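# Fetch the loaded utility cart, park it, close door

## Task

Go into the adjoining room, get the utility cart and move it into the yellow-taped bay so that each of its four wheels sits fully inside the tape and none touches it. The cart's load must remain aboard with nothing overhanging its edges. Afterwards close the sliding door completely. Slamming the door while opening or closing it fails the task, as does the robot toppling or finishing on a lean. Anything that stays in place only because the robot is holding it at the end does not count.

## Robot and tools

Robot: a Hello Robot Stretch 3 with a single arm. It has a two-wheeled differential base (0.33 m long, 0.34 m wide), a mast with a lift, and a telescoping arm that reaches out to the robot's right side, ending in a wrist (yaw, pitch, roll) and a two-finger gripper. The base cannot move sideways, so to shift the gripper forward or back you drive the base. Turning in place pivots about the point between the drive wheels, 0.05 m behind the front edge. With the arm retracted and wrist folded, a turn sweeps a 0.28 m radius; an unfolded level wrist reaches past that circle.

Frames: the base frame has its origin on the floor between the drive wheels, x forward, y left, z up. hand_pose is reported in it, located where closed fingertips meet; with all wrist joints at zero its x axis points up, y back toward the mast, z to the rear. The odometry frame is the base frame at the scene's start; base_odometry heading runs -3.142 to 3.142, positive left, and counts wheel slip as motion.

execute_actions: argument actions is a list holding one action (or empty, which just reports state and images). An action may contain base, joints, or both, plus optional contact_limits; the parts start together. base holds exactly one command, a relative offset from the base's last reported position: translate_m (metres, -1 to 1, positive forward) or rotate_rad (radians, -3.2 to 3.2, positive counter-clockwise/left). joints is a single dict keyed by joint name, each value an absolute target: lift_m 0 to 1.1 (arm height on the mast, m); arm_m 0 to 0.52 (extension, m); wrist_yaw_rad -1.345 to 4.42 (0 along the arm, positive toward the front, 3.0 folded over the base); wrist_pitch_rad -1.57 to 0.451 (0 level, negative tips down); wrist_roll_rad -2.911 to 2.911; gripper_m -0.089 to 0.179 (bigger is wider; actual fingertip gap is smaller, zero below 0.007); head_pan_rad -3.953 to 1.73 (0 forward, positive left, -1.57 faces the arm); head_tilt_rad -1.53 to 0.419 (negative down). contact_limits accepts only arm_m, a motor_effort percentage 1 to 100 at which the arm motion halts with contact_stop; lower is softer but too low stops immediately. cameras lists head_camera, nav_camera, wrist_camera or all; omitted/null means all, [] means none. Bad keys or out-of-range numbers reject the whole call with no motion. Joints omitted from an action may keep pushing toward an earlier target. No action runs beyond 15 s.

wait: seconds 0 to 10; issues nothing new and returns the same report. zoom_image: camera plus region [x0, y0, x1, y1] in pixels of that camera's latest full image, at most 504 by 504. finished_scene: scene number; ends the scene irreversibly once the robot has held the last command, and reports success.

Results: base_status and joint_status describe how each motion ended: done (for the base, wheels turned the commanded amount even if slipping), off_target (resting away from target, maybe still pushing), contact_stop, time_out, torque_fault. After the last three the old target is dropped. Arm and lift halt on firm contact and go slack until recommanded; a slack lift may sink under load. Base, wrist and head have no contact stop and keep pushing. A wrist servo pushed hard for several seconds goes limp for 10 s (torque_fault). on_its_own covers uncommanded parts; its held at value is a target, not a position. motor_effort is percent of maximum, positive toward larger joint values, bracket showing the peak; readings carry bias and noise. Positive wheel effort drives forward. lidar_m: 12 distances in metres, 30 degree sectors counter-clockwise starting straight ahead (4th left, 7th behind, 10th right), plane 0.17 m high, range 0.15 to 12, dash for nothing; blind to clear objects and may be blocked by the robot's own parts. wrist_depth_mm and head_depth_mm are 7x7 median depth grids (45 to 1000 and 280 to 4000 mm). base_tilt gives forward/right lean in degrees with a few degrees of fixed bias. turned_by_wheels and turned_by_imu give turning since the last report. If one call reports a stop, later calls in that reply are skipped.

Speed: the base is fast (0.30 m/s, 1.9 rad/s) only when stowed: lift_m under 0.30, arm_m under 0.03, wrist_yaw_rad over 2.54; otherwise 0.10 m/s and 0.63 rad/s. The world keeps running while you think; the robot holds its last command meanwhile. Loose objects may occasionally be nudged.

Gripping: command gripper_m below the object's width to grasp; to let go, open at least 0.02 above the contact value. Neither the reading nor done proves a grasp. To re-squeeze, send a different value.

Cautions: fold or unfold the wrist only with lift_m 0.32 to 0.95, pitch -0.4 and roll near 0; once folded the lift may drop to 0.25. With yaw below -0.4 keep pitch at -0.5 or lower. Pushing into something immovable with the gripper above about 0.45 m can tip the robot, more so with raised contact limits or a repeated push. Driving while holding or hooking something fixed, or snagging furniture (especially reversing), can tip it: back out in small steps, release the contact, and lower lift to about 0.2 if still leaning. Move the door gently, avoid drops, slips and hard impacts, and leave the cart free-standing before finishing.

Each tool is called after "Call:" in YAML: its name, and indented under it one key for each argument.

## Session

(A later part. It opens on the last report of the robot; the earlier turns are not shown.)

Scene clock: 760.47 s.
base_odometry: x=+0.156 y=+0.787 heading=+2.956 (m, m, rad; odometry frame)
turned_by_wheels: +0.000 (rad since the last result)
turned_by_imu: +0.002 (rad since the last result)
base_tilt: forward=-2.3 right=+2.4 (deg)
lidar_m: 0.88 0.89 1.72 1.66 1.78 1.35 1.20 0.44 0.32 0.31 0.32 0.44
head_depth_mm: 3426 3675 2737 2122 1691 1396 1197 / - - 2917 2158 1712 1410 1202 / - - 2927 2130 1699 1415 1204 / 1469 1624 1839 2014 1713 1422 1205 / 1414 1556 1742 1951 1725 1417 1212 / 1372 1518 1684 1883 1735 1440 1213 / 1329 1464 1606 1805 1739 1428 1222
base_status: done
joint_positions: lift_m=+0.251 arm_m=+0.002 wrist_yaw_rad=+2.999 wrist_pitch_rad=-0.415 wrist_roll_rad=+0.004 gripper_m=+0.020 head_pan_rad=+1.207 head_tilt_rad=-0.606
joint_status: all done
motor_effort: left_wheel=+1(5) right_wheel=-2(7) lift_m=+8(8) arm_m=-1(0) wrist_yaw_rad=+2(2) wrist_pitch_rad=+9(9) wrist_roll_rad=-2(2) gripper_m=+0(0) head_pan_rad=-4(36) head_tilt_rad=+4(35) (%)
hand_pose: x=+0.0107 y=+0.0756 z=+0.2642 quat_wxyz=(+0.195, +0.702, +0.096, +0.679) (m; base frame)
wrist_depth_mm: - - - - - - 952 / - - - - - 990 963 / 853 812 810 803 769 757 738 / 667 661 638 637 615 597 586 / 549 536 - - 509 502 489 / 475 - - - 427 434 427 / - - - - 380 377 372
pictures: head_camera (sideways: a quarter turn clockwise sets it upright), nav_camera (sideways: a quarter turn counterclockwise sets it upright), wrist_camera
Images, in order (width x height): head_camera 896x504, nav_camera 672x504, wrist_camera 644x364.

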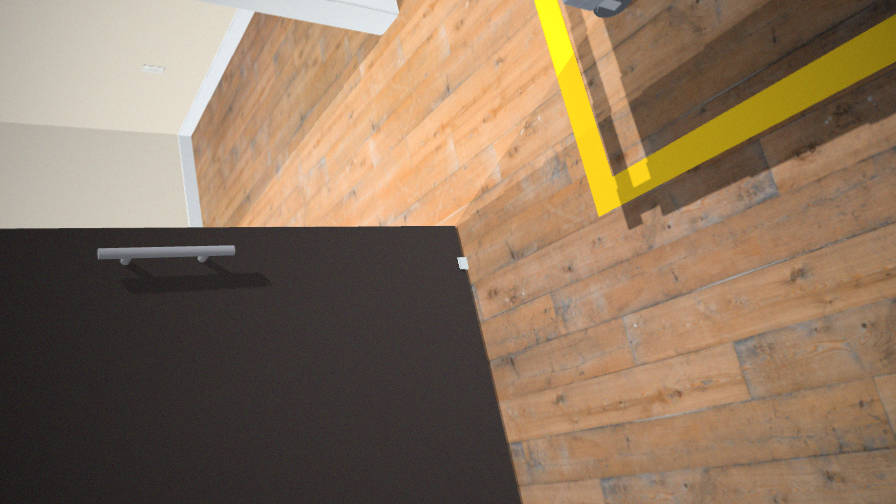

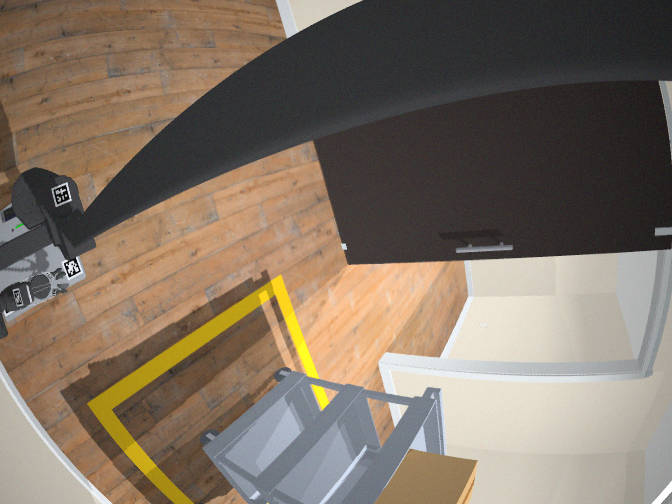

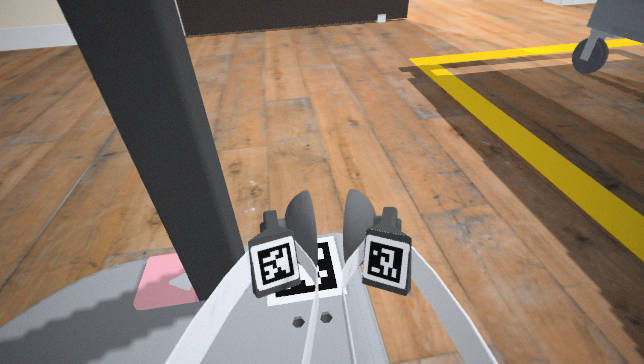

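Call:
execute_actions:
  actions:
    - {"base":{"translate_m":-0.65}}
  cameras: []

Call:
execute_actions:
  actions:
    - {"base":{"rotate_rad":1.57},"joints":{"head_pan_rad":0.0,"head_tilt_rad":-0.6}}

Scene clock: 769.37 s.
base_odometry: x=+0.795 y=+0.667 heading=+2.956 (m, m, rad; odometry frame)
turned_by_wheels: +0.000 (rad since the last result)
turned_by_imu: +0.002 (rad since the last result)
base_tilt: forward=-2.3 right=+2.4 (deg)
lidar_m: 1.21 1.56 1.73 1.69 0.92 0.68 0.65 0.44 0.32 0.31 0.32 0.44
head_depth_mm: 1645 1866 2505 2132 1686 1412 1193 / 1570 1755 1968 2159 1711 1408 1195 / 1513 1684 1902 2070 1711 1417 1201 / 1464 1633 1821 2016 1707 1418 1207 / 1422 1571 1753 1973 1731 1429 1207 / 1391 1548 1721 1950 1735 1429 1213 / 1387 1509 1671 1855 1735 1430 1221
base_status: done
joint_positions: lift_m=+0.251 arm_m=+0.002 wrist_yaw_rad=+2.999 wrist_pitch_rad=-0.415 wrist_roll_rad=+0.004 gripper_m=+0.020 head_pan_rad=+1.207 head_tilt_rad=-0.606
joint_status: not commanded
motor_effort: left_wheel=+1(5) right_wheel=-2(7) lift_m=+8(8) arm_m=-1(0) wrist_yaw_rad=+2(1) wrist_pitch_rad=+9(9) wrist_roll_rad=-2(2) gripper_m=+0(1) head_pan_rad=-4(4) head_tilt_rad=+4(4) (%)
hand_pose: x=+0.0107 y=+0.0756 z=+0.2642 quat_wxyz=(+0.195, +0.702, +0.096, +0.679) (m; base frame)
wrist_depth_mm: 952 - - - - - - / 952 - - - - - 985 / 830 808 813 785 771 748 735 / 668 654 640 631 609 599 592 / 547 540 - - 508 502 491 / 475 - - - 424 430 427 / - - - - 381 378 374
pictures: none
No camera images: the call's "cameras" was empty. Leave "cameras" out to get every camera's image.

Scene clock: 771.63 s.
base_odometry: x=+0.795 y=+0.667 heading=-1.757 (m, m, rad; odometry frame)
turned_by_wheels: +1.570 (rad since the last result)
turned_by_imu: +1.569 (rad since the last result)
base_tilt: forward=-2.4 right=+2.4 (deg)
lidar_m: 1.68 0.94 0.68 0.65 0.44 0.32 0.31 0.32 0.43 1.17 1.56 1.73
head_depth_mm: 1377 1510 1711 1916 1698 1397 1195 / 1378 1529 1700 1919 1704 1415 1193 / 1421 1576 1780 1967 1725 1411 1202 / 1438 1574 1760 1991 1710 1414 1208 / 1423 1577 1783 1976 1721 1421 1211 / 1434 1595 1763 1990 1720 1430 1208 / 1421 1587 1723 1801 1661 1427 1221
base_status: done
joint_positions: lift_m=+0.251 arm_m=+0.002 wrist_yaw_rad=+2.999 wrist_pitch_rad=-0.415 wrist_roll_rad=+0.004 gripper_m=+0.020 head_pan_rad=+0.007 head_tilt_rad=-0.605
joint_status: all done
motor_effort: left_wheel=-1(6) right_wheel=+2(8) lift_m=+8(8) arm_m=-1(1) wrist_yaw_rad=+2(2) wrist_pitch_rad=+9(9) wrist_roll_rad=-2(2) gripper_m=+0(0) head_pan_rad=-4(52) head_tilt_rad=+3(4) (%)
hand_pose: x=+0.0107 y=+0.0756 z=+0.2642 quat_wxyz=(+0.195, +0.702, +0.096, +0.679) (m; base frame)
wrist_depth_mm: 448 - 628 650 674 716 750 / 451 - 693 722 751 780 818 / 442 565 728 754 763 745 723 / 433 555 639 633 610 606 596 / 410 522 - - 507 503 495 / 380 - - - 427 433 426 / - - - - 381 379 371
pictures: head_camera (sideways: a quarter turn clockwise sets it upright), nav_camera (sideways: a quarter turn counterclockwise sets it upright), wrist_camera
Images, in order (width x height): head_camera 896x504, nav_camera 672x504, wrist_camera 644x364.

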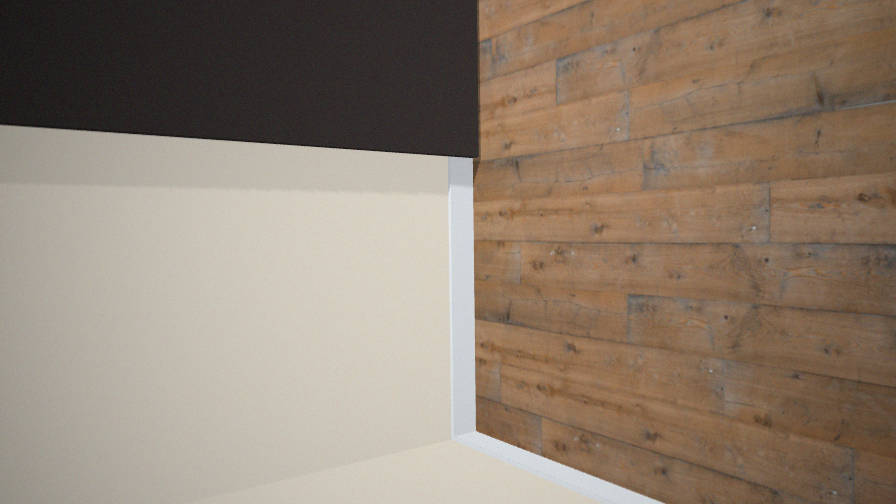

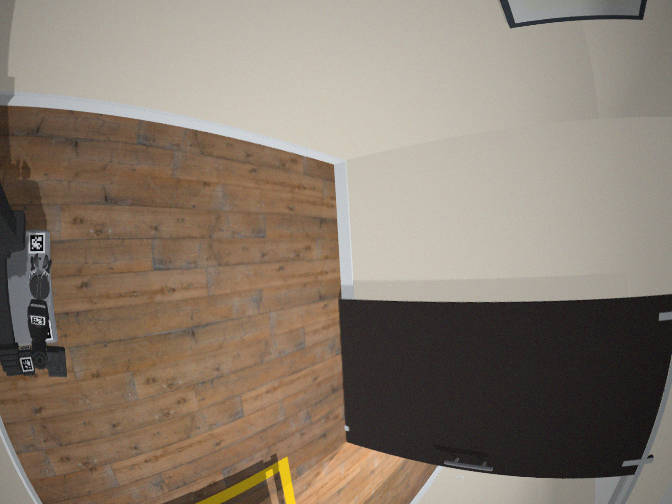

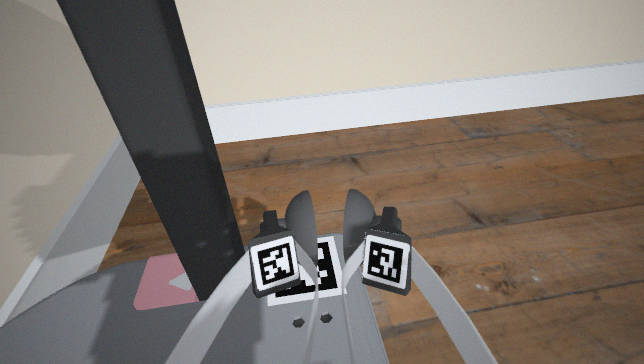

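Call:
execute_actions:
  actions:
    - {"base":{"translate_m":1.0}}
  cameras: []

Call:
execute_actions:
  actions:
    - {"base":{"translate_m":0.12}}
  cameras: []

Call:
execute_actions:
  actions:
    - {"base":{"rotate_rad":1.57},"joints":{"head_pan_rad":-1.9,"head_tilt_rad":-0.9,"lift_m":0.4}}

Scene clock: 786.87 s.
base_odometry: x=+0.609 y=-0.315 heading=-1.758 (m, m, rad; odometry frame)
turned_by_wheels: +0.000 (rad since the last result)
turned_by_imu: -0.001 (rad since the last result)
base_tilt: forward=-2.4 right=+2.4 (deg)
lidar_m: 0.72 0.75 0.69 0.66 0.68 0.93 1.31 1.35 1.56 1.52 0.95 0.71
head_depth_mm: 573 636 689 774 873 1030 1170 / 573 635 714 816 945 1100 1200 / 575 637 717 815 947 1131 1198 / 575 638 718 820 948 1134 1201 / 574 640 721 820 953 1142 1208 / 575 640 718 819 957 1144 1220 / 578 640 723 822 958 1148 1209
base_status: done
joint_positions: lift_m=+0.251 arm_m=+0.002 wrist_yaw_rad=+2.999 wrist_pitch_rad=-0.415 wrist_roll_rad=+0.004 gripper_m=+0.020 head_pan_rad=+0.007 head_tilt_rad=-0.605
joint_status: not commanded
motor_effort: left_wheel=-1(5) right_wheel=+1(6) lift_m=+8(8) arm_m=-1(1) wrist_yaw_rad=+2(2) wrist_pitch_rad=+9(9) wrist_roll_rad=-2(2) gripper_m=+0(0) head_pan_rad=-4(4) head_tilt_rad=+3(3) (%)
hand_pose: x=+0.0107 y=+0.0756 z=+0.2642 quat_wxyz=(+0.195, +0.702, +0.096, +0.679) (m; base frame)
wrist_depth_mm: 592 - 631 667 692 721 722 / 640 - 695 737 760 783 747 / 691 710 740 758 774 749 700 / 661 652 635 632 614 601 590 / 546 537 - - 510 503 493 / 476 - - - 426 431 424 / - - - - 382 377 373
pictures: none
No camera images: the call's "cameras" was empty. Leave "cameras" out to get every camera's image.

Scene clock: 788.87 s.
base_odometry: x=+0.587 y=-0.433 heading=-1.758 (m, m, rad; odometry frame)
turned_by_wheels: +0.000 (rad since the last result)
turned_by_imu: +0.000 (rad since the last result)
base_tilt: forward=-2.4 right=+2.4 (deg)
lidar_m: 0.60 0.62 0.69 0.66 0.69 0.93 1.43 1.47 1.57 1.53 0.79 0.59
head_depth_mm: 469 521 586 654 741 857 1037 / 471 523 587 668 778 930 1114 / 471 523 587 669 777 933 1132 / 473 525 589 672 779 934 1133 / 473 525 589 673 783 936 1137 / 474 526 592 673 784 940 1141 / 474 526 592 675 787 945 1142
base_status: done
joint_positions: lift_m=+0.251 arm_m=+0.002 wrist_yaw_rad=+2.999 wrist_pitch_rad=-0.415 wrist_roll_rad=+0.004 gripper_m=+0.020 head_pan_rad=+0.007 head_tilt_rad=-0.604
joint_status: not commanded
motor_effort: left_wheel=-1(5) right_wheel=+0(6) lift_m=+8(8) arm_m=-1(1) wrist_yaw_rad=+2(2) wrist_pitch_rad=+9(9) wrist_roll_rad=-2(2) gripper_m=-1(0) head_pan_rad=-4(5) head_tilt_rad=+3(3) (%)
hand_pose: x=+0.0107 y=+0.0756 z=+0.2641 quat_wxyz=(+0.195, +0.702, +0.096, +0.679) (m; base frame)
wrist_depth_mm: 597 - 636 662 693 720 613 / 640 - 696 718 757 788 630 / 690 717 745 755 774 749 626 / 660 650 639 630 614 603 588 / 544 537 - - 513 500 495 / 474 - - - 429 430 423 / - - - - 383 376 372
pictures: none
No camera images: the call's "cameras" was empty. Leave "cameras" out to get every camera's image.

Scene clock: 791.57 s.
base_odometry: x=+0.587 y=-0.433 heading=-0.188 (m, m, rad; odometry frame)
turned_by_wheels: +1.570 (rad since the last result)
turned_by_imu: +1.572 (rad since the last result)
base_tilt: forward=-2.4 right=+2.4 (deg)
lidar_m: 0.66 0.68 0.92 1.43 1.47 1.57 1.53 0.79 0.59 0.60 0.62 0.69
head_depth_mm: 550 656 805 1046 1331 1220 1098 / 530 625 760 968 1310 1221 1133 / 518 606 729 911 1226 1223 - / 548 638 760 946 1252 1237 - / 529 612 727 892 1165 1235 1088 / 513 588 694 844 1080 1241 1114 / 495 569 667 801 1012 1214 1109
base_status: done
joint_positions: lift_m=+0.399 arm_m=+0.002 wrist_yaw_rad=+2.999 wrist_pitch_rad=-0.415 wrist_roll_rad=+0.004 gripper_m=+0.020 head_pan_rad=-1.893 head_tilt_rad=-0.889
joint_status: all done
motor_effort: left_wheel=-1(6) right_wheel=+1(6) lift_m=+33(36) arm_m=-1(1) wrist_yaw_rad=+2(2) wrist_pitch_rad=+10(10) wrist_roll_rad=-2(2) gripper_m=+0(1) head_pan_rad=-3(49) head_tilt_rad=-7(32) (%)
hand_pose: x=+0.0107 y=+0.0755 z=+0.4125 quat_wxyz=(+0.195, +0.702, +0.096, +0.679) (m; base frame)
wrist_depth_mm: - - - - - 937 666 / - - - - - 960 683 / - - - - - 952 702 / 923 911 881 885 852 839 715 / 758 744 - 722 717 697 668 / 641 633 - 602 588 602 589 / 564 549 - 564 534 528 519
pictures: head_camera (sideways: a quarter turn clockwise sets it upright), nav_camera (sideways: a quarter turn counterclockwise sets it upright), wrist_camera
Images, in order (width x height): head_camera 896x504, nav_camera 672x504, wrist_camera 644x364.

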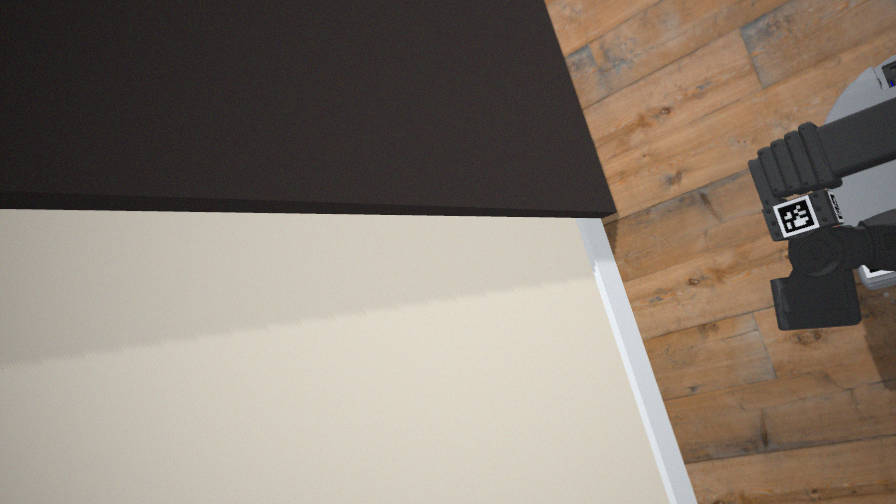

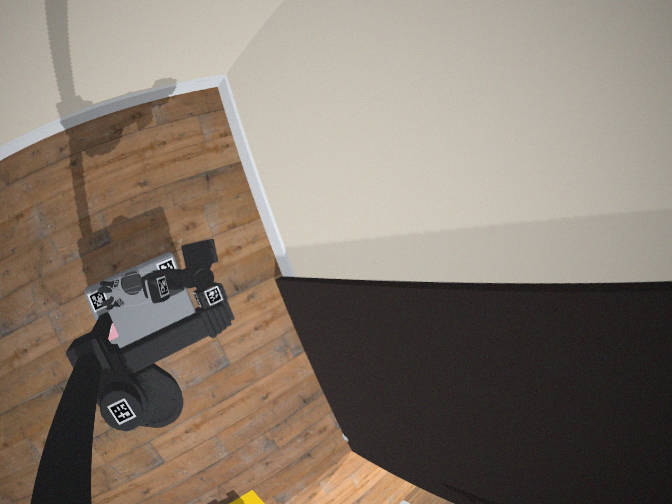

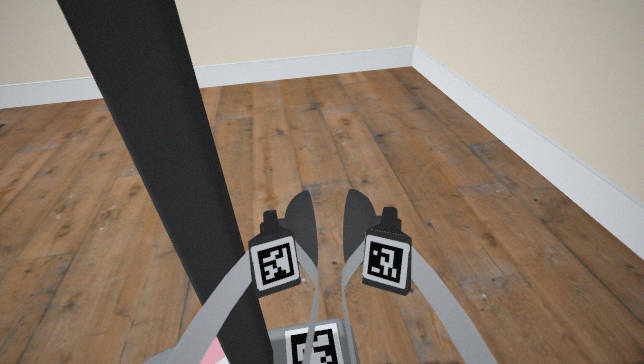

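Call:
execute_actions:
  actions:
    - {"base":{"translate_m":0.08},"joints":{"wrist_yaw_rad":0.0,"gripper_m":0.0}}
  cameras: []

Call:
execute_actions:
  actions:
    - {"joints":{"wrist_pitch_rad":0.0,"lift_m":0.3}}

Scene clock: 798.10 s.
base_odometry: x=+0.666 y=-0.448 heading=-0.188 (m, m, rad; odometry frame)
turned_by_wheels: +0.000 (rad since the last result)
turned_by_imu: +0.000 (rad since the last result)
base_tilt: forward=-2.4 right=+2.4 (deg)
lidar_m: 0.58 0.60 0.81 1.43 1.48 1.65 1.62 0.79 0.63 0.60 0.62 0.61
head_depth_mm: 549 650 801 1040 1331 1215 1097 / 553 633 762 968 1316 1227 1135 / 564 661 791 979 1293 1227 - / 545 635 760 946 1252 1252 - / 527 612 722 890 1156 1234 1109 / 511 589 691 843 1074 1240 1108 / 494 565 663 798 1007 1218 1116
base_status: done
joint_positions: lift_m=+0.399 arm_m=+0.002 wrist_yaw_rad=+0.002 wrist_pitch_rad=-0.415 wrist_roll_rad=+0.002 gripper_m=+0.000 head_pan_rad=-1.893 head_tilt_rad=-0.889
joint_status: all done
motor_effort: left_wheel=-2(4) right_wheel=+1(4) lift_m=+33(33) arm_m=-1(1) wrist_yaw_rad=-2(6) wrist_pitch_rad=+10(9) wrist_roll_rad=-1(2) gripper_m=-3(82) head_pan_rad=-3(4) head_tilt_rad=-6(6) (%)
hand_pose: x=-0.0211 y=-0.3717 z=+0.4125 quat_wxyz=(+0.692, +0.147, -0.692, -0.146) (m; base frame)
wrist_depth_mm: 321 323 326 326 328 332 322 / 351 353 355 357 362 363 329 / 388 391 395 396 401 403 348 / 434 442 442 444 449 442 387 / 489 500 503 - 515 491 442 / 555 557 558 580 579 545 514 / 556 553 546 541 536 531 517
pictures: none
No camera images: the call's "cameras" was empty. Leave "cameras" out to get every camera's image.

Scene clock: 799.83 s.
base_odometry: x=+0.666 y=-0.448 heading=-0.188 (m, m, rad; odometry frame)
turned_by_wheels: +0.000 (rad since the last result)
turned_by_imu: +0.000 (rad since the last result)
base_tilt: forward=-2.4 right=+2.3 (deg)
lidar_m: 0.58 0.60 0.81 1.43 1.47 1.65 1.62 0.79 0.63 0.60 0.62 0.61
head_depth_mm: 549 649 799 1044 1329 1225 1093 / 553 634 761 969 1316 1229 1127 / 565 663 791 981 1301 1228 - / 545 636 758 945 1248 1249 - / 527 610 723 893 1137 1234 1106 / 511 587 692 841 1073 1241 1112 / 493 567 663 800 1004 1217 1116
base_status: not commanded
joint_positions: lift_m=+0.301 arm_m=+0.002 wrist_yaw_rad=+0.002 wrist_pitch_rad=-0.022 wrist_roll_rad=+0.002 gripper_m=+0.000 head_pan_rad=-1.893 head_tilt_rad=-0.889
joint_status: all done
motor_effort: left_wheel=-1(2) right_wheel=+1(2) lift_m=+8(30) arm_m=+0(2) wrist_yaw_rad=-2(3) wrist_pitch_rad=+13(15) wrist_roll_rad=-1(1) gripper_m=-3(2) head_pan_rad=-3(5) head_tilt_rad=-6(6) (%)
hand_pose: x=-0.0210 y=-0.4026 z=+0.4098 quat_wxyz=(+0.707, +0.009, -0.708, -0.007) (m; base frame)
wrist_depth_mm: 326 328 328 329 330 330 328 / 338 337 339 340 342 343 339 / 351 354 356 357 356 359 330 / 367 369 369 372 371 373 334 / 382 383 388 - 387 390 336 / 402 404 403 409 408 405 352 / 420 423 424 425 430 426 368
pictures: head_camera (sideways: a quarter turn clockwise sets it upright), nav_camera (sideways: a quarter turn counterclockwise sets it upright), wrist_camera
Images, in order (width x height): head_camera 896x504, nav_camera 672x504, wrist_camera 644x364.

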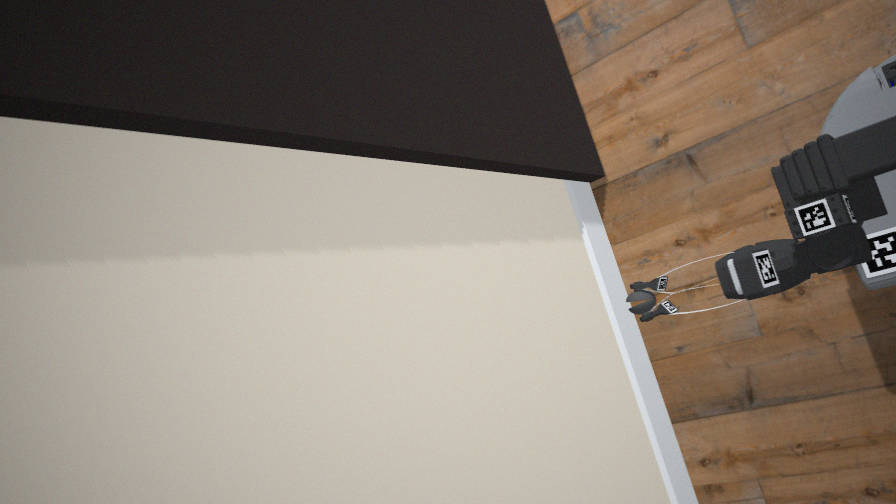

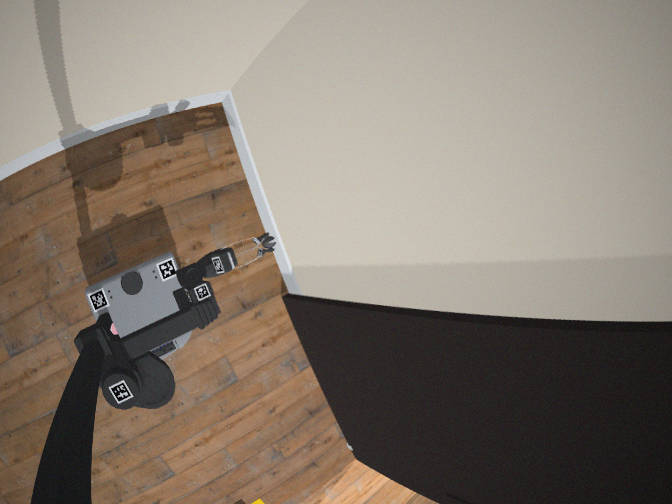

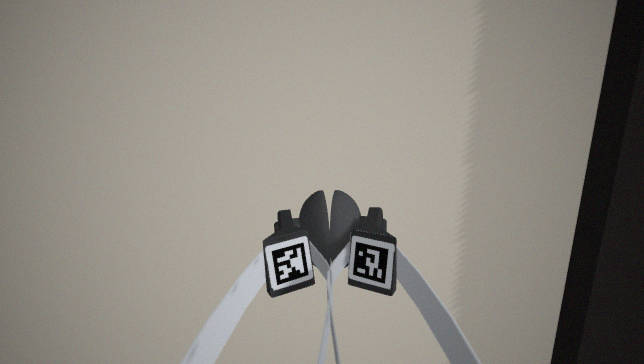

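Call:
execute_actions:
  actions:
    - {"joints":{"arm_m":0.18},"base":{"translate_m":-0.17},"contact_limits":{"arm_m":15}}

Scene clock: 805.77 s.
base_odometry: x=+0.499 y=-0.417 heading=-0.188 (m, m, rad; odometry frame)
turned_by_wheels: +0.000 (rad since the last result)
turned_by_imu: +0.001 (rad since the last result)
base_tilt: forward=-2.4 right=+2.4 (deg)
lidar_m: 0.75 0.78 1.05 1.42 1.46 1.47 1.45 0.79 0.57 0.57 0.62 0.78
head_depth_mm: 552 656 804 1044 1332 1213 1093 / 531 627 763 973 1309 1222 1123 / 512 599 726 910 1235 1246 - / 495 574 689 874 1162 1191 1126 / 514 605 729 899 1150 1215 1109 / 513 591 699 845 1078 1240 1115 / 497 570 667 802 1015 1214 1110
base_status: done
joint_positions: lift_m=+0.301 arm_m=+0.180 wrist_yaw_rad=+0.001 wrist_pitch_rad=-0.021 wrist_roll_rad=+0.002 gripper_m=+0.000 head_pan_rad=-1.893 head_tilt_rad=-0.889
joint_status: all done
motor_effort: left_wheel=-1(5) right_wheel=+1(3) lift_m=+7(8) arm_m=+4(5) wrist_yaw_rad=+0(2) wrist_pitch_rad=+13(13) wrist_roll_rad=-1(1) gripper_m=-2(3) head_pan_rad=-4(3) head_tilt_rad=-6(6) (%)
contact_limits: arm_m 15 (drawing in: default 24, maximum 40; extending or still: default 35, maximum 56)
hand_pose: x=-0.0213 y=-0.5804 z=+0.4100 quat_wxyz=(+0.707, +0.008, -0.708, -0.008) (m; base frame)
wrist_depth_mm: 166 166 167 167 168 168 124 / 172 173 173 174 174 175 125 / 180 181 181 181 181 182 129 / 187 188 188 189 190 189 133 / 195 196 197 - 198 196 139 / 204 205 206 209 209 204 145 / 214 215 216 216 218 214 152
pictures: head_camera (sideways: a quarter turn clockwise sets it upright), nav_camera (sideways: a quarter turn counterclockwise sets it upright), wrist_camera
Images, in order (width x height): head_camera 896x504, nav_camera 672x504, wrist_camera 644x364.

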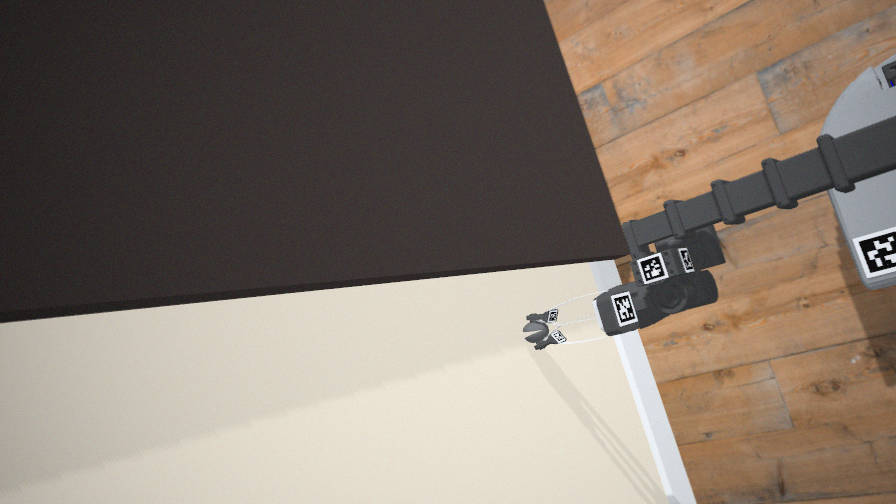

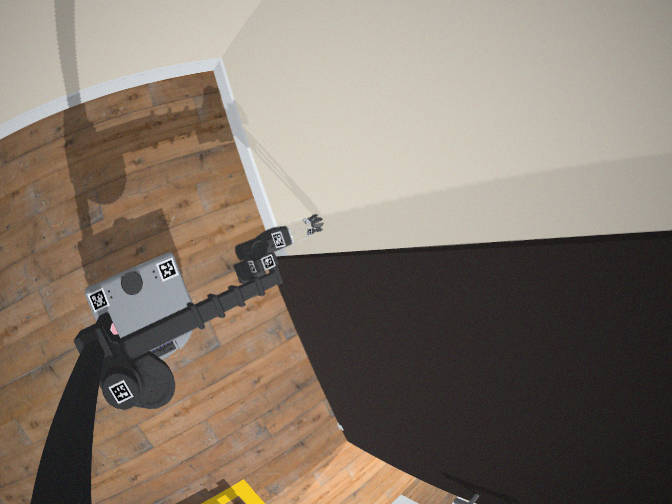

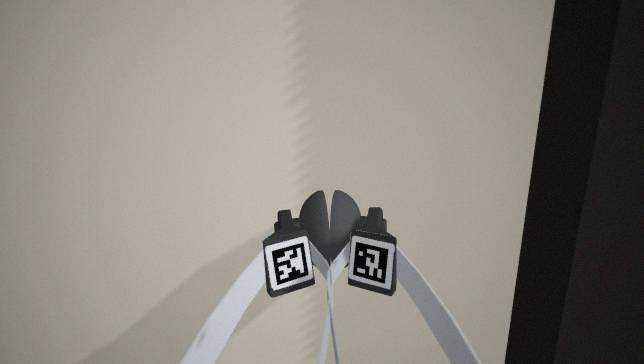

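Call:
execute_actions:
  actions:
    - {"base":{"translate_m":-0.15}}

Scene clock: 811.07 s.
base_odometry: x=+0.351 y=-0.389 heading=-0.188 (m, m, rad; odometry frame)
turned_by_wheels: +0.000 (rad since the last result)
turned_by_imu: +0.001 (rad since the last result)
base_tilt: forward=-2.4 right=+2.4 (deg)
lidar_m: 0.90 0.93 1.26 1.42 1.46 1.32 1.30 0.80 0.58 0.56 0.63 0.85
head_depth_mm: 556 659 809 1051 1331 1221 1091 / 535 630 768 979 1308 1228 1130 / 516 604 728 917 1237 1255 - / 497 579 693 860 1120 1196 1119 / 484 574 708 887 1152 1211 1101 / 515 595 700 851 1082 1241 1105 / 499 572 670 806 1020 1223 1119
base_status: done
joint_positions: lift_m=+0.301 arm_m=+0.180 wrist_yaw_rad=+0.002 wrist_pitch_rad=-0.021 wrist_roll_rad=+0.002 gripper_m=+0.000 head_pan_rad=-1.893 head_tilt_rad=-0.889
joint_status: not commanded
motor_effort: left_wheel=-1(13) right_wheel=+1(27) lift_m=+8(8) arm_m=+3(4) wrist_yaw_rad=-2(100) wrist_pitch_rad=+13(13) wrist_roll_rad=-1(2) gripper_m=-3(10) head_pan_rad=-5(3) head_tilt_rad=-7(6) (%)
hand_pose: x=-0.0210 y=-0.5804 z=+0.4100 quat_wxyz=(+0.707, +0.008, -0.708, -0.007) (m; base frame)
wrist_depth_mm: 169 170 170 170 171 130 119 / 176 176 177 177 178 131 124 / 183 183 184 184 184 132 129 / 191 191 191 192 193 136 134 / 199 200 200 - 201 142 140 / 208 209 209 212 211 148 147 / 219 219 219 220 221 156 154
pictures: head_camera (sideways: a quarter turn clockwise sets it upright), nav_camera (sideways: a quarter turn counterclockwise sets it upright), wrist_camera
Images, in order (width x height): head_camera 896x504, nav_camera 672x504, wrist_camera 644x364.

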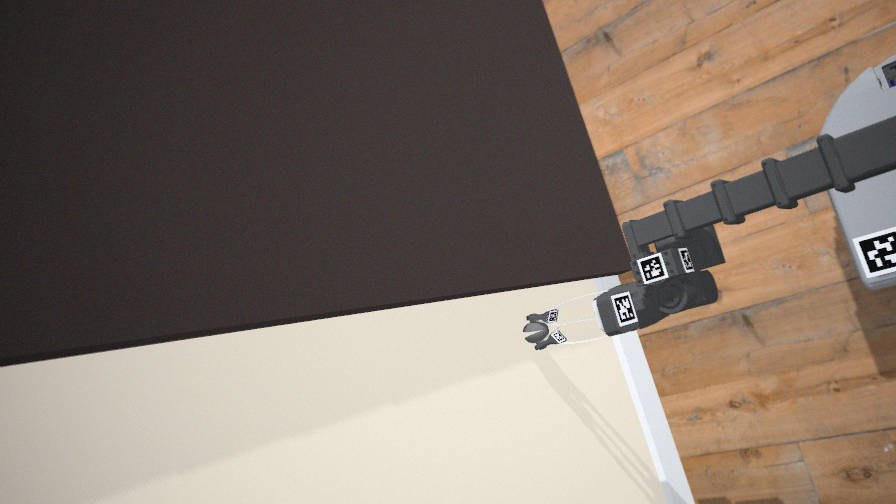

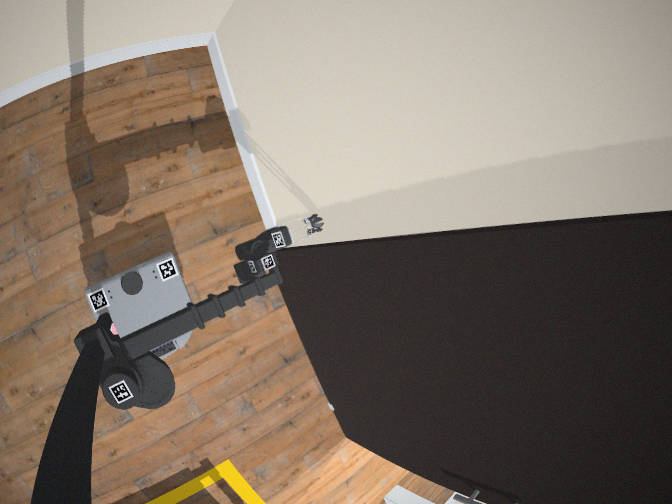

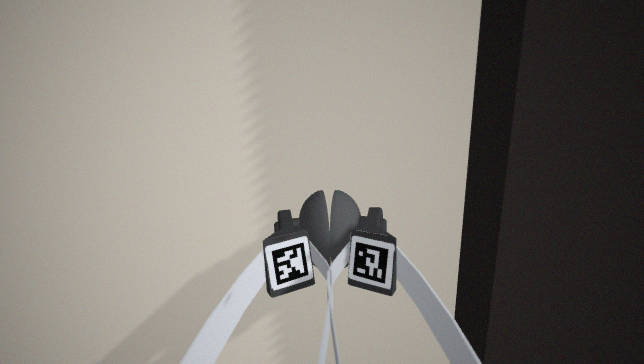

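Call:
execute_actions:
  actions:
    - {"base":{"translate_m":-0.6},"joints":{"head_pan_rad":-2.3,"head_tilt_rad":-0.8}}

Scene clock: 820.63 s.
base_odometry: x=-0.238 y=-0.277 heading=-0.188 (m, m, rad; odometry frame)
turned_by_wheels: +0.000 (rad since the last result)
turned_by_imu: +0.003 (rad since the last result)
base_tilt: forward=-2.4 right=+2.4 (deg)
lidar_m: 1.50 1.55 1.47 1.41 0.95 0.72 0.99 0.81 0.59 0.57 0.64 0.87
head_depth_mm: 857 1028 1296 1653 1446 1256 1113 / 768 901 1093 1392 1452 1266 1118 / 692 803 949 1174 1401 1269 1139 / 633 724 843 1006 1255 1274 1161 / 582 657 754 888 1073 1261 1095 / 538 602 683 789 930 1108 1089 / 502 557 624 710 827 1060 1135
base_status: done
joint_positions: lift_m=+0.301 arm_m=+0.180 wrist_yaw_rad=+0.053 wrist_pitch_rad=-0.020 wrist_roll_rad=+0.002 gripper_m=+0.000 head_pan_rad=-2.293 head_tilt_rad=-0.803
joint_status: all done
on_its_own: wrist_yaw_rad is held at +0.052, not at your +0.000, by its stall guard, which is not easing now
motor_effort: left_wheel=-1(12) right_wheel=+1(29) lift_m=+8(8) arm_m=+3(4) wrist_yaw_rad=-2(100) wrist_pitch_rad=+13(13) wrist_roll_rad=-1(1) gripper_m=-3(11) head_pan_rad=-3(37) head_tilt_rad=+1(13) (%)
hand_pose: x=-0.0078 y=-0.5801 z=+0.4102 quat_wxyz=(+0.707, +0.026, -0.707, +0.011) (m; base frame)
wrist_depth_mm: 187 184 183 180 176 125 124 / 194 192 190 187 183 130 129 / 202 200 198 195 168 135 133 / 212 209 207 203 171 141 139 / 222 219 216 - 151 147 145 / 232 230 227 225 157 154 152 / 244 241 237 233 228 161 159
pictures: head_camera (sideways: a quarter turn clockwise sets it upright), nav_camera (sideways: a quarter turn counterclockwise sets it upright), wrist_camera
Images, in order (width x height): head_camera 896x504, nav_camera 672x504, wrist_camera 644x364.

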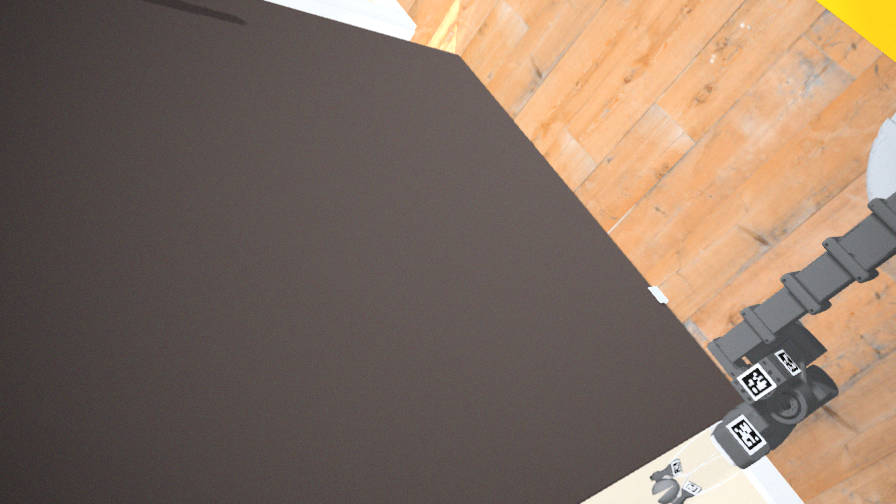

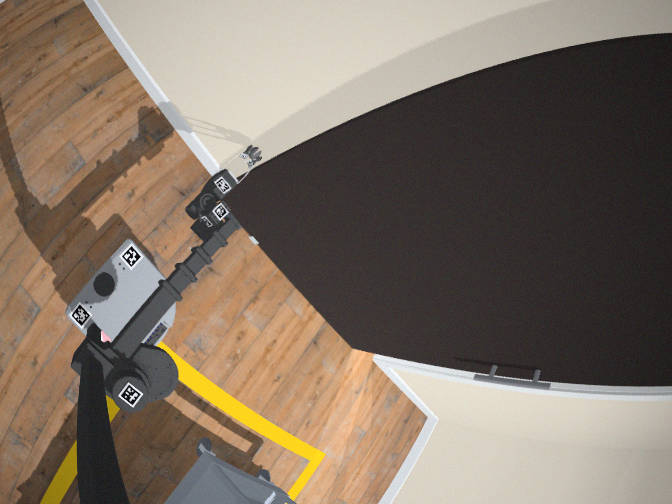

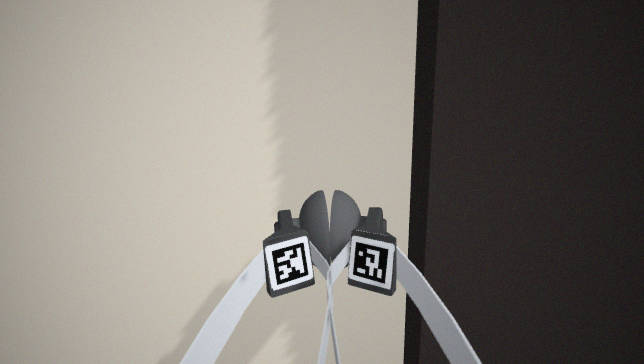

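Call:
execute_actions:
  actions:
    - {"base":{"translate_m":-0.06},"joints":{"head_pan_rad":-2.6,"head_tilt_rad":-0.7}}

Scene clock: 829.33 s.
base_odometry: x=-0.297 y=-0.265 heading=-0.188 (m, m, rad; odometry frame)
turned_by_wheels: +0.000 (rad since the last result)
turned_by_imu: +0.001 (rad since the last result)
base_tilt: forward=-2.4 right=+2.4 (deg)
lidar_m: 1.56 1.61 1.47 1.41 0.87 0.66 0.99 0.81 0.59 0.57 0.64 0.87
head_depth_mm: 1821 2059 2261 1889 1550 1320 1148 / 1451 1712 2082 1904 1561 1322 1147 / 1093 1191 1583 1795 1560 1322 1158 / 902 1011 1146 1320 1495 1342 1157 / 780 862 954 1077 1233 1311 1159 / 687 750 820 904 1009 1154 1155 / 615 662 720 783 865 958 1058
base_status: done
joint_positions: lift_m=+0.301 arm_m=+0.180 wrist_yaw_rad=+0.054 wrist_pitch_rad=-0.020 wrist_roll_rad=+0.002 gripper_m=+0.000 head_pan_rad=-2.593 head_tilt_rad=-0.704
joint_status: all done
on_its_own: wrist_yaw_rad is held at +0.052, not at your +0.000, by its stall guard, which is not easing now
motor_effort: left_wheel=-1(10) right_wheel=+1(22) lift_m=+7(7) arm_m=+3(3) wrist_yaw_rad=-2(84) wrist_pitch_rad=+13(13) wrist_roll_rad=-1(1) gripper_m=-2(9) head_pan_rad=-3(34) head_tilt_rad=+3(14) (%)
hand_pose: x=-0.0077 y=-0.5801 z=+0.4102 quat_wxyz=(+0.707, +0.026, -0.707, +0.012) (m; base frame)
wrist_depth_mm: 188 186 183 181 146 125 124 / 195 194 191 189 148 130 129 / 203 201 199 196 150 136 134 / 213 210 208 204 153 141 140 / 223 220 216 - 151 148 146 / 233 230 228 227 157 154 152 / 245 243 239 234 193 162 159
pictures: head_camera (sideways: a quarter turn clockwise sets it upright), nav_camera (sideways: a quarter turn counterclockwise sets it upright), wrist_camera
Images, in order (width x height): head_camera 896x504, nav_camera 672x504, wrist_camera 644x364.

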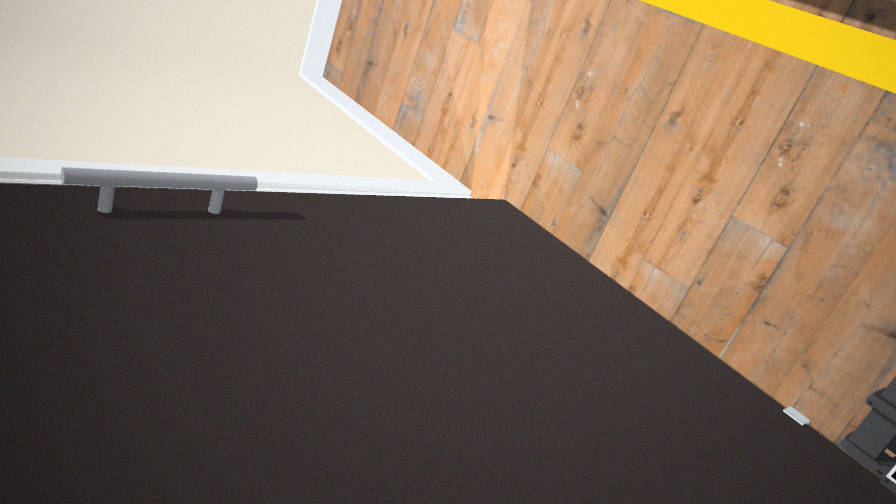

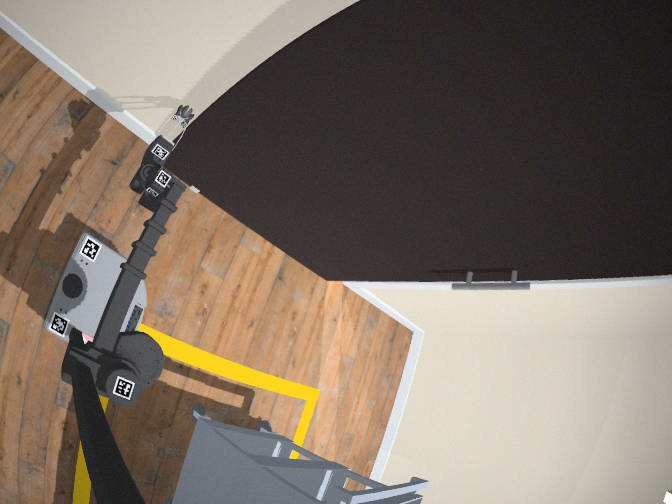

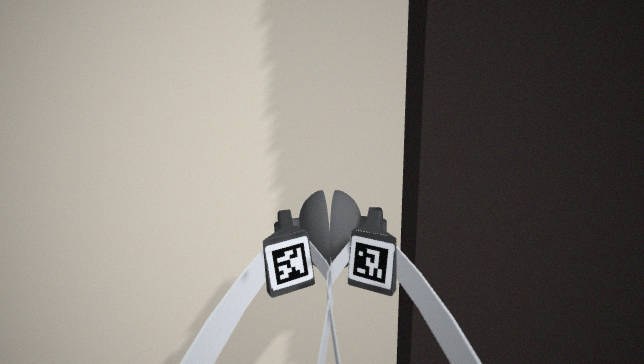

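Call:
execute_actions:
  actions:
    - {"base":{"translate_m":-0.1}}

Scene clock: 835.37 s.
base_odometry: x=-0.395 y=-0.247 heading=-0.188 (m, m, rad; odometry frame)
turned_by_wheels: +0.000 (rad since the last result)
turned_by_imu: +0.001 (rad since the last result)
base_tilt: forward=-2.4 right=+2.4 (deg)
lidar_m: 1.66 1.72 1.47 1.41 0.73 0.57 0.99 0.82 0.59 0.58 0.64 0.87
head_depth_mm: 1761 1983 2190 1886 1556 1310 1151 / 1456 1722 2096 1901 1561 1324 1155 / 1042 1181 1542 1752 1565 1326 1154 / 908 1013 1151 1329 1495 1332 1158 / 782 862 961 1078 1237 1305 1159 / 692 754 822 911 1019 1155 1166 / 616 665 722 786 867 966 1065
base_status: done
joint_positions: lift_m=+0.301 arm_m=+0.180 wrist_yaw_rad=+0.053 wrist_pitch_rad=-0.020 wrist_roll_rad=+0.002 gripper_m=+0.000 head_pan_rad=-2.593 head_tilt_rad=-0.704
joint_status: not commanded
on_its_own: wrist_yaw_rad is held at +0.052, not at your +0.000, by its stall guard, which is not easing now
motor_effort: left_wheel=-1(12) right_wheel=+1(28) lift_m=+8(7) arm_m=+3(4) wrist_yaw_rad=-2(100) wrist_pitch_rad=+12(12) wrist_roll_rad=-1(1) gripper_m=-3(10) head_pan_rad=-4(5) head_tilt_rad=+3(3) (%)
hand_pose: x=-0.0078 y=-0.5801 z=+0.4103 quat_wxyz=(+0.707, +0.026, -0.707, +0.012) (m; base frame)
wrist_depth_mm: 189 188 185 183 181 145 127 / 197 195 193 190 188 146 131 / 206 202 201 198 196 146 137 / 215 213 209 205 204 147 142 / 225 222 218 - 212 153 148 / 235 233 230 229 224 160 155 / 248 245 240 238 235 166 163
pictures: head_camera (sideways: a quarter turn clockwise sets it upright), nav_camera (sideways: a quarter turn counterclockwise sets it upright), wrist_camera
Images, in order (width x height): head_camera 896x504, nav_camera 672x504, wrist_camera 644x364.

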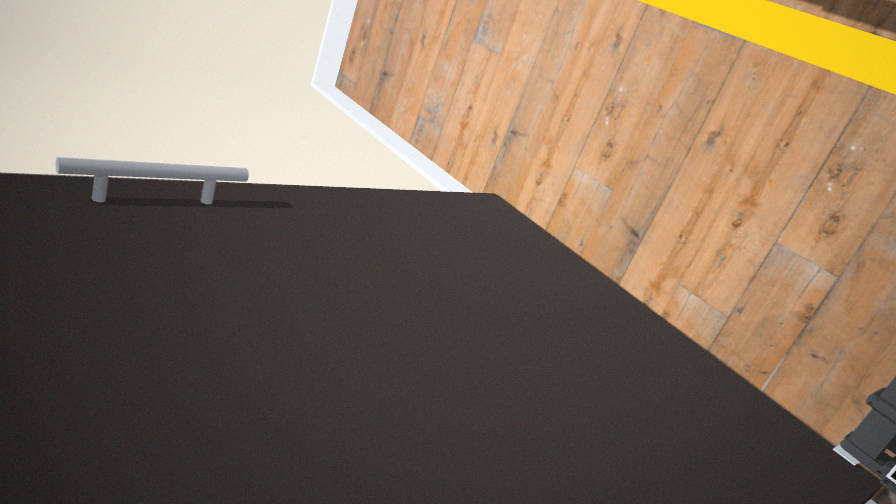

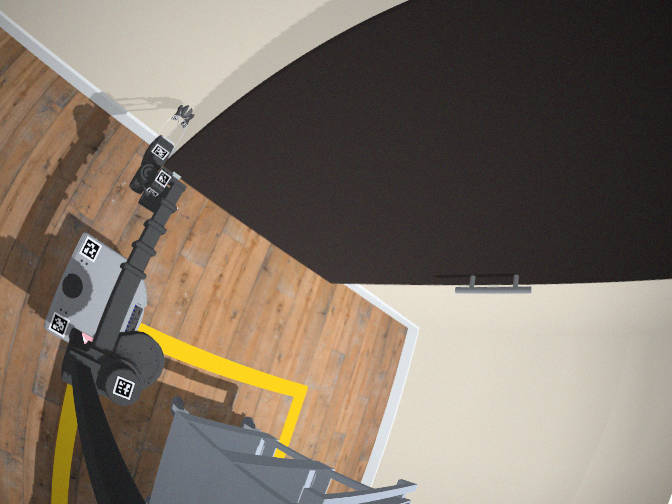

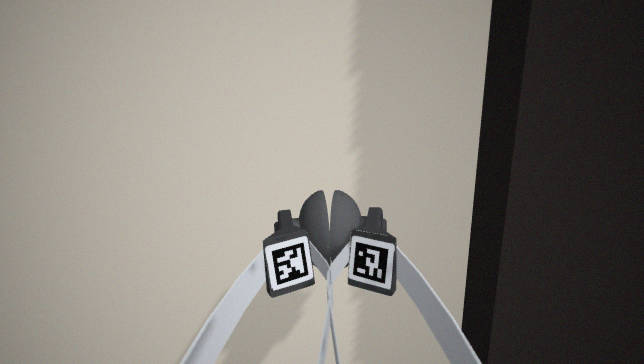

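Call:
execute_actions:
  actions:
    - {"base":{"translate_m":-0.045}}
  cameras: ["wrist_camera","nav_camera"]

Scene clock: 839.03 s.
base_odometry: x=-0.439 y=-0.238 heading=-0.188 (m, m, rad; odometry frame)
turned_by_wheels: +0.000 (rad since the last result)
turned_by_imu: +0.000 (rad since the last result)
base_tilt: forward=-2.4 right=+2.4 (deg)
lidar_m: 1.70 1.76 1.47 1.41 0.66 0.53 2.07 0.82 0.59 0.57 0.64 0.87
head_depth_mm: 1740 1941 2152 1888 1551 1316 1146 / 1459 1732 2101 1901 1555 1329 1153 / 1096 1200 1593 1792 1572 1328 1160 / 905 1013 1148 1333 1503 1337 1160 / 783 864 967 1079 1238 1316 1160 / 691 751 830 913 1018 1163 1168 / 616 667 722 788 869 971 1068
base_status: done
joint_positions: lift_m=+0.301 arm_m=+0.180 wrist_yaw_rad=+0.053 wrist_pitch_rad=-0.020 wrist_roll_rad=+0.002 gripper_m=+0.000 head_pan_rad=-2.593 head_tilt_rad=-0.704
joint_status: not commanded
on_its_own: wrist_yaw_rad is held at +0.052, not at your +0.000, by its stall guard, which is not easing now
motor_effort: left_wheel=-1(5) right_wheel=+1(3) lift_m=+8(8) arm_m=+3(3) wrist_yaw_rad=-2(2) wrist_pitch_rad=+12(12) wrist_roll_rad=-1(1) gripper_m=-3(3) head_pan_rad=-3(6) head_tilt_rad=+3(3) (%)
hand_pose: x=-0.0079 y=-0.5801 z=+0.4103 quat_wxyz=(+0.707, +0.026, -0.707, +0.011) (m; base frame)
wrist_depth_mm: 190 188 185 184 132 129 127 / 198 196 193 191 137 134 132 / 206 204 201 198 143 139 137 / 215 213 210 207 149 145 143 / 226 223 219 - 154 151 150 / 236 234 231 231 162 159 156 / 249 245 241 238 171 166 163
pictures: nav_camera (sideways: a quarter turn counterclockwise sets it upright), wrist_camera
Images, in order (width x height): nav_camera 672x504, wrist_camera 644x364.

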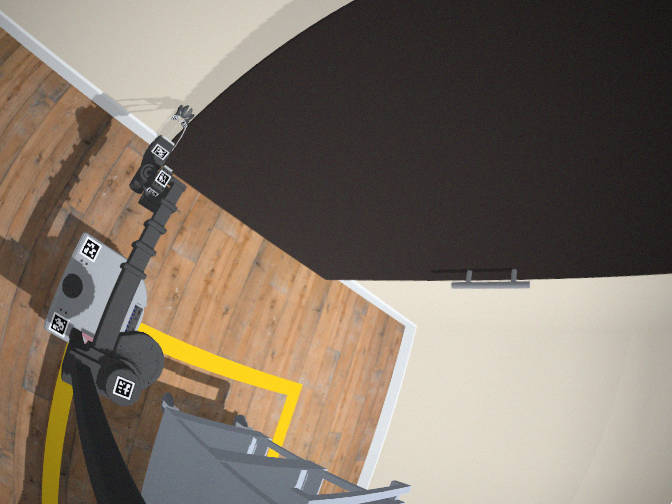

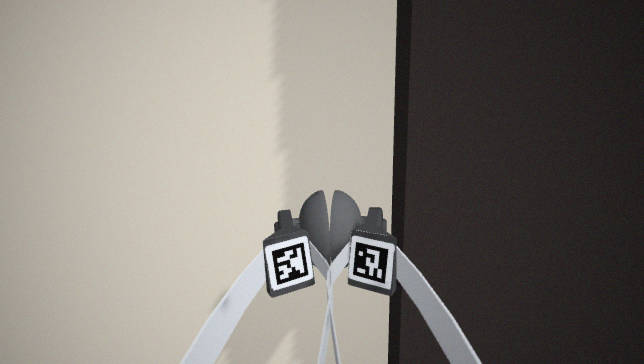

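Just touching now. Small push.

Call:
execute_actions:
  actions:
    - {"base":{"translate_m":-0.02}}
  cameras: ["wrist_camera","nav_camera"]

Scene clock: 841.17 s.
base_odometry: x=-0.459 y=-0.235 heading=-0.188 (m, m, rad; odometry frame)
turned_by_wheels: +0.000 (rad since the last result)
turned_by_imu: +0.001 (rad since the last result)
base_tilt: forward=-2.4 right=+2.3 (deg)
lidar_m: 1.72 1.78 1.46 1.41 0.63 0.51 2.05 0.82 0.59 0.57 0.64 0.87
head_depth_mm: 1713 1928 2157 1904 1546 1320 1150 / 1458 1741 2106 1889 1556 1332 1153 / 1127 1329 1586 1790 1575 1331 1155 / 905 1011 1161 1328 1499 1332 1158 / 786 864 964 1079 1243 1312 1165 / 691 752 825 911 1022 1158 1161 / 618 665 721 790 870 970 1068
base_status: done
joint_positions: lift_m=+0.301 arm_m=+0.180 wrist_yaw_rad=+0.082 wrist_pitch_rad=-0.020 wrist_roll_rad=+0.002 gripper_m=+0.000 head_pan_rad=-2.593 head_tilt_rad=-0.704
joint_status: not commanded
on_its_own: wrist_yaw_rad is held at +0.052, not at your +0.000, by its stall guard, which is still easing
motor_effort: left_wheel=+4(4) right_wheel=-10(10) lift_m=+8(7) arm_m=+3(3) wrist_yaw_rad=-40(39) wrist_pitch_rad=+12(12) wrist_roll_rad=-1(1) gripper_m=-6(5) head_pan_rad=-4(5) head_tilt_rad=+3(2) (%)
hand_pose: x=-0.0004 y=-0.5796 z=+0.4103 quat_wxyz=(+0.706, +0.036, -0.707, +0.022) (m; base frame)
wrist_depth_mm: 196 192 188 184 130 127 125 / 204 200 196 191 135 132 130 / 214 209 205 200 141 137 135 / 223 218 213 209 147 143 140 / 234 229 222 - 152 149 146 / 246 241 235 231 159 156 153 / 260 252 245 239 169 163 160
pictures: nav_camera (sideways: a quarter turn counterclockwise sets it upright), wrist_camera
Images, in order (width x height): nav_camera 672x504, wrist_camera 644x364.

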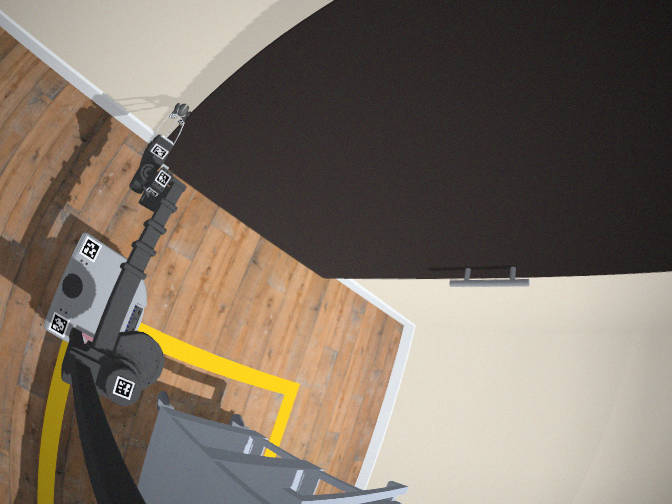

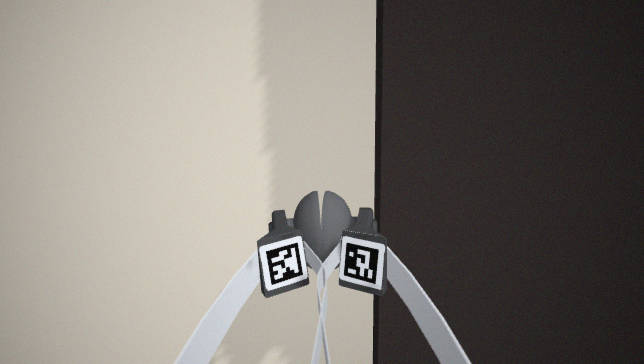

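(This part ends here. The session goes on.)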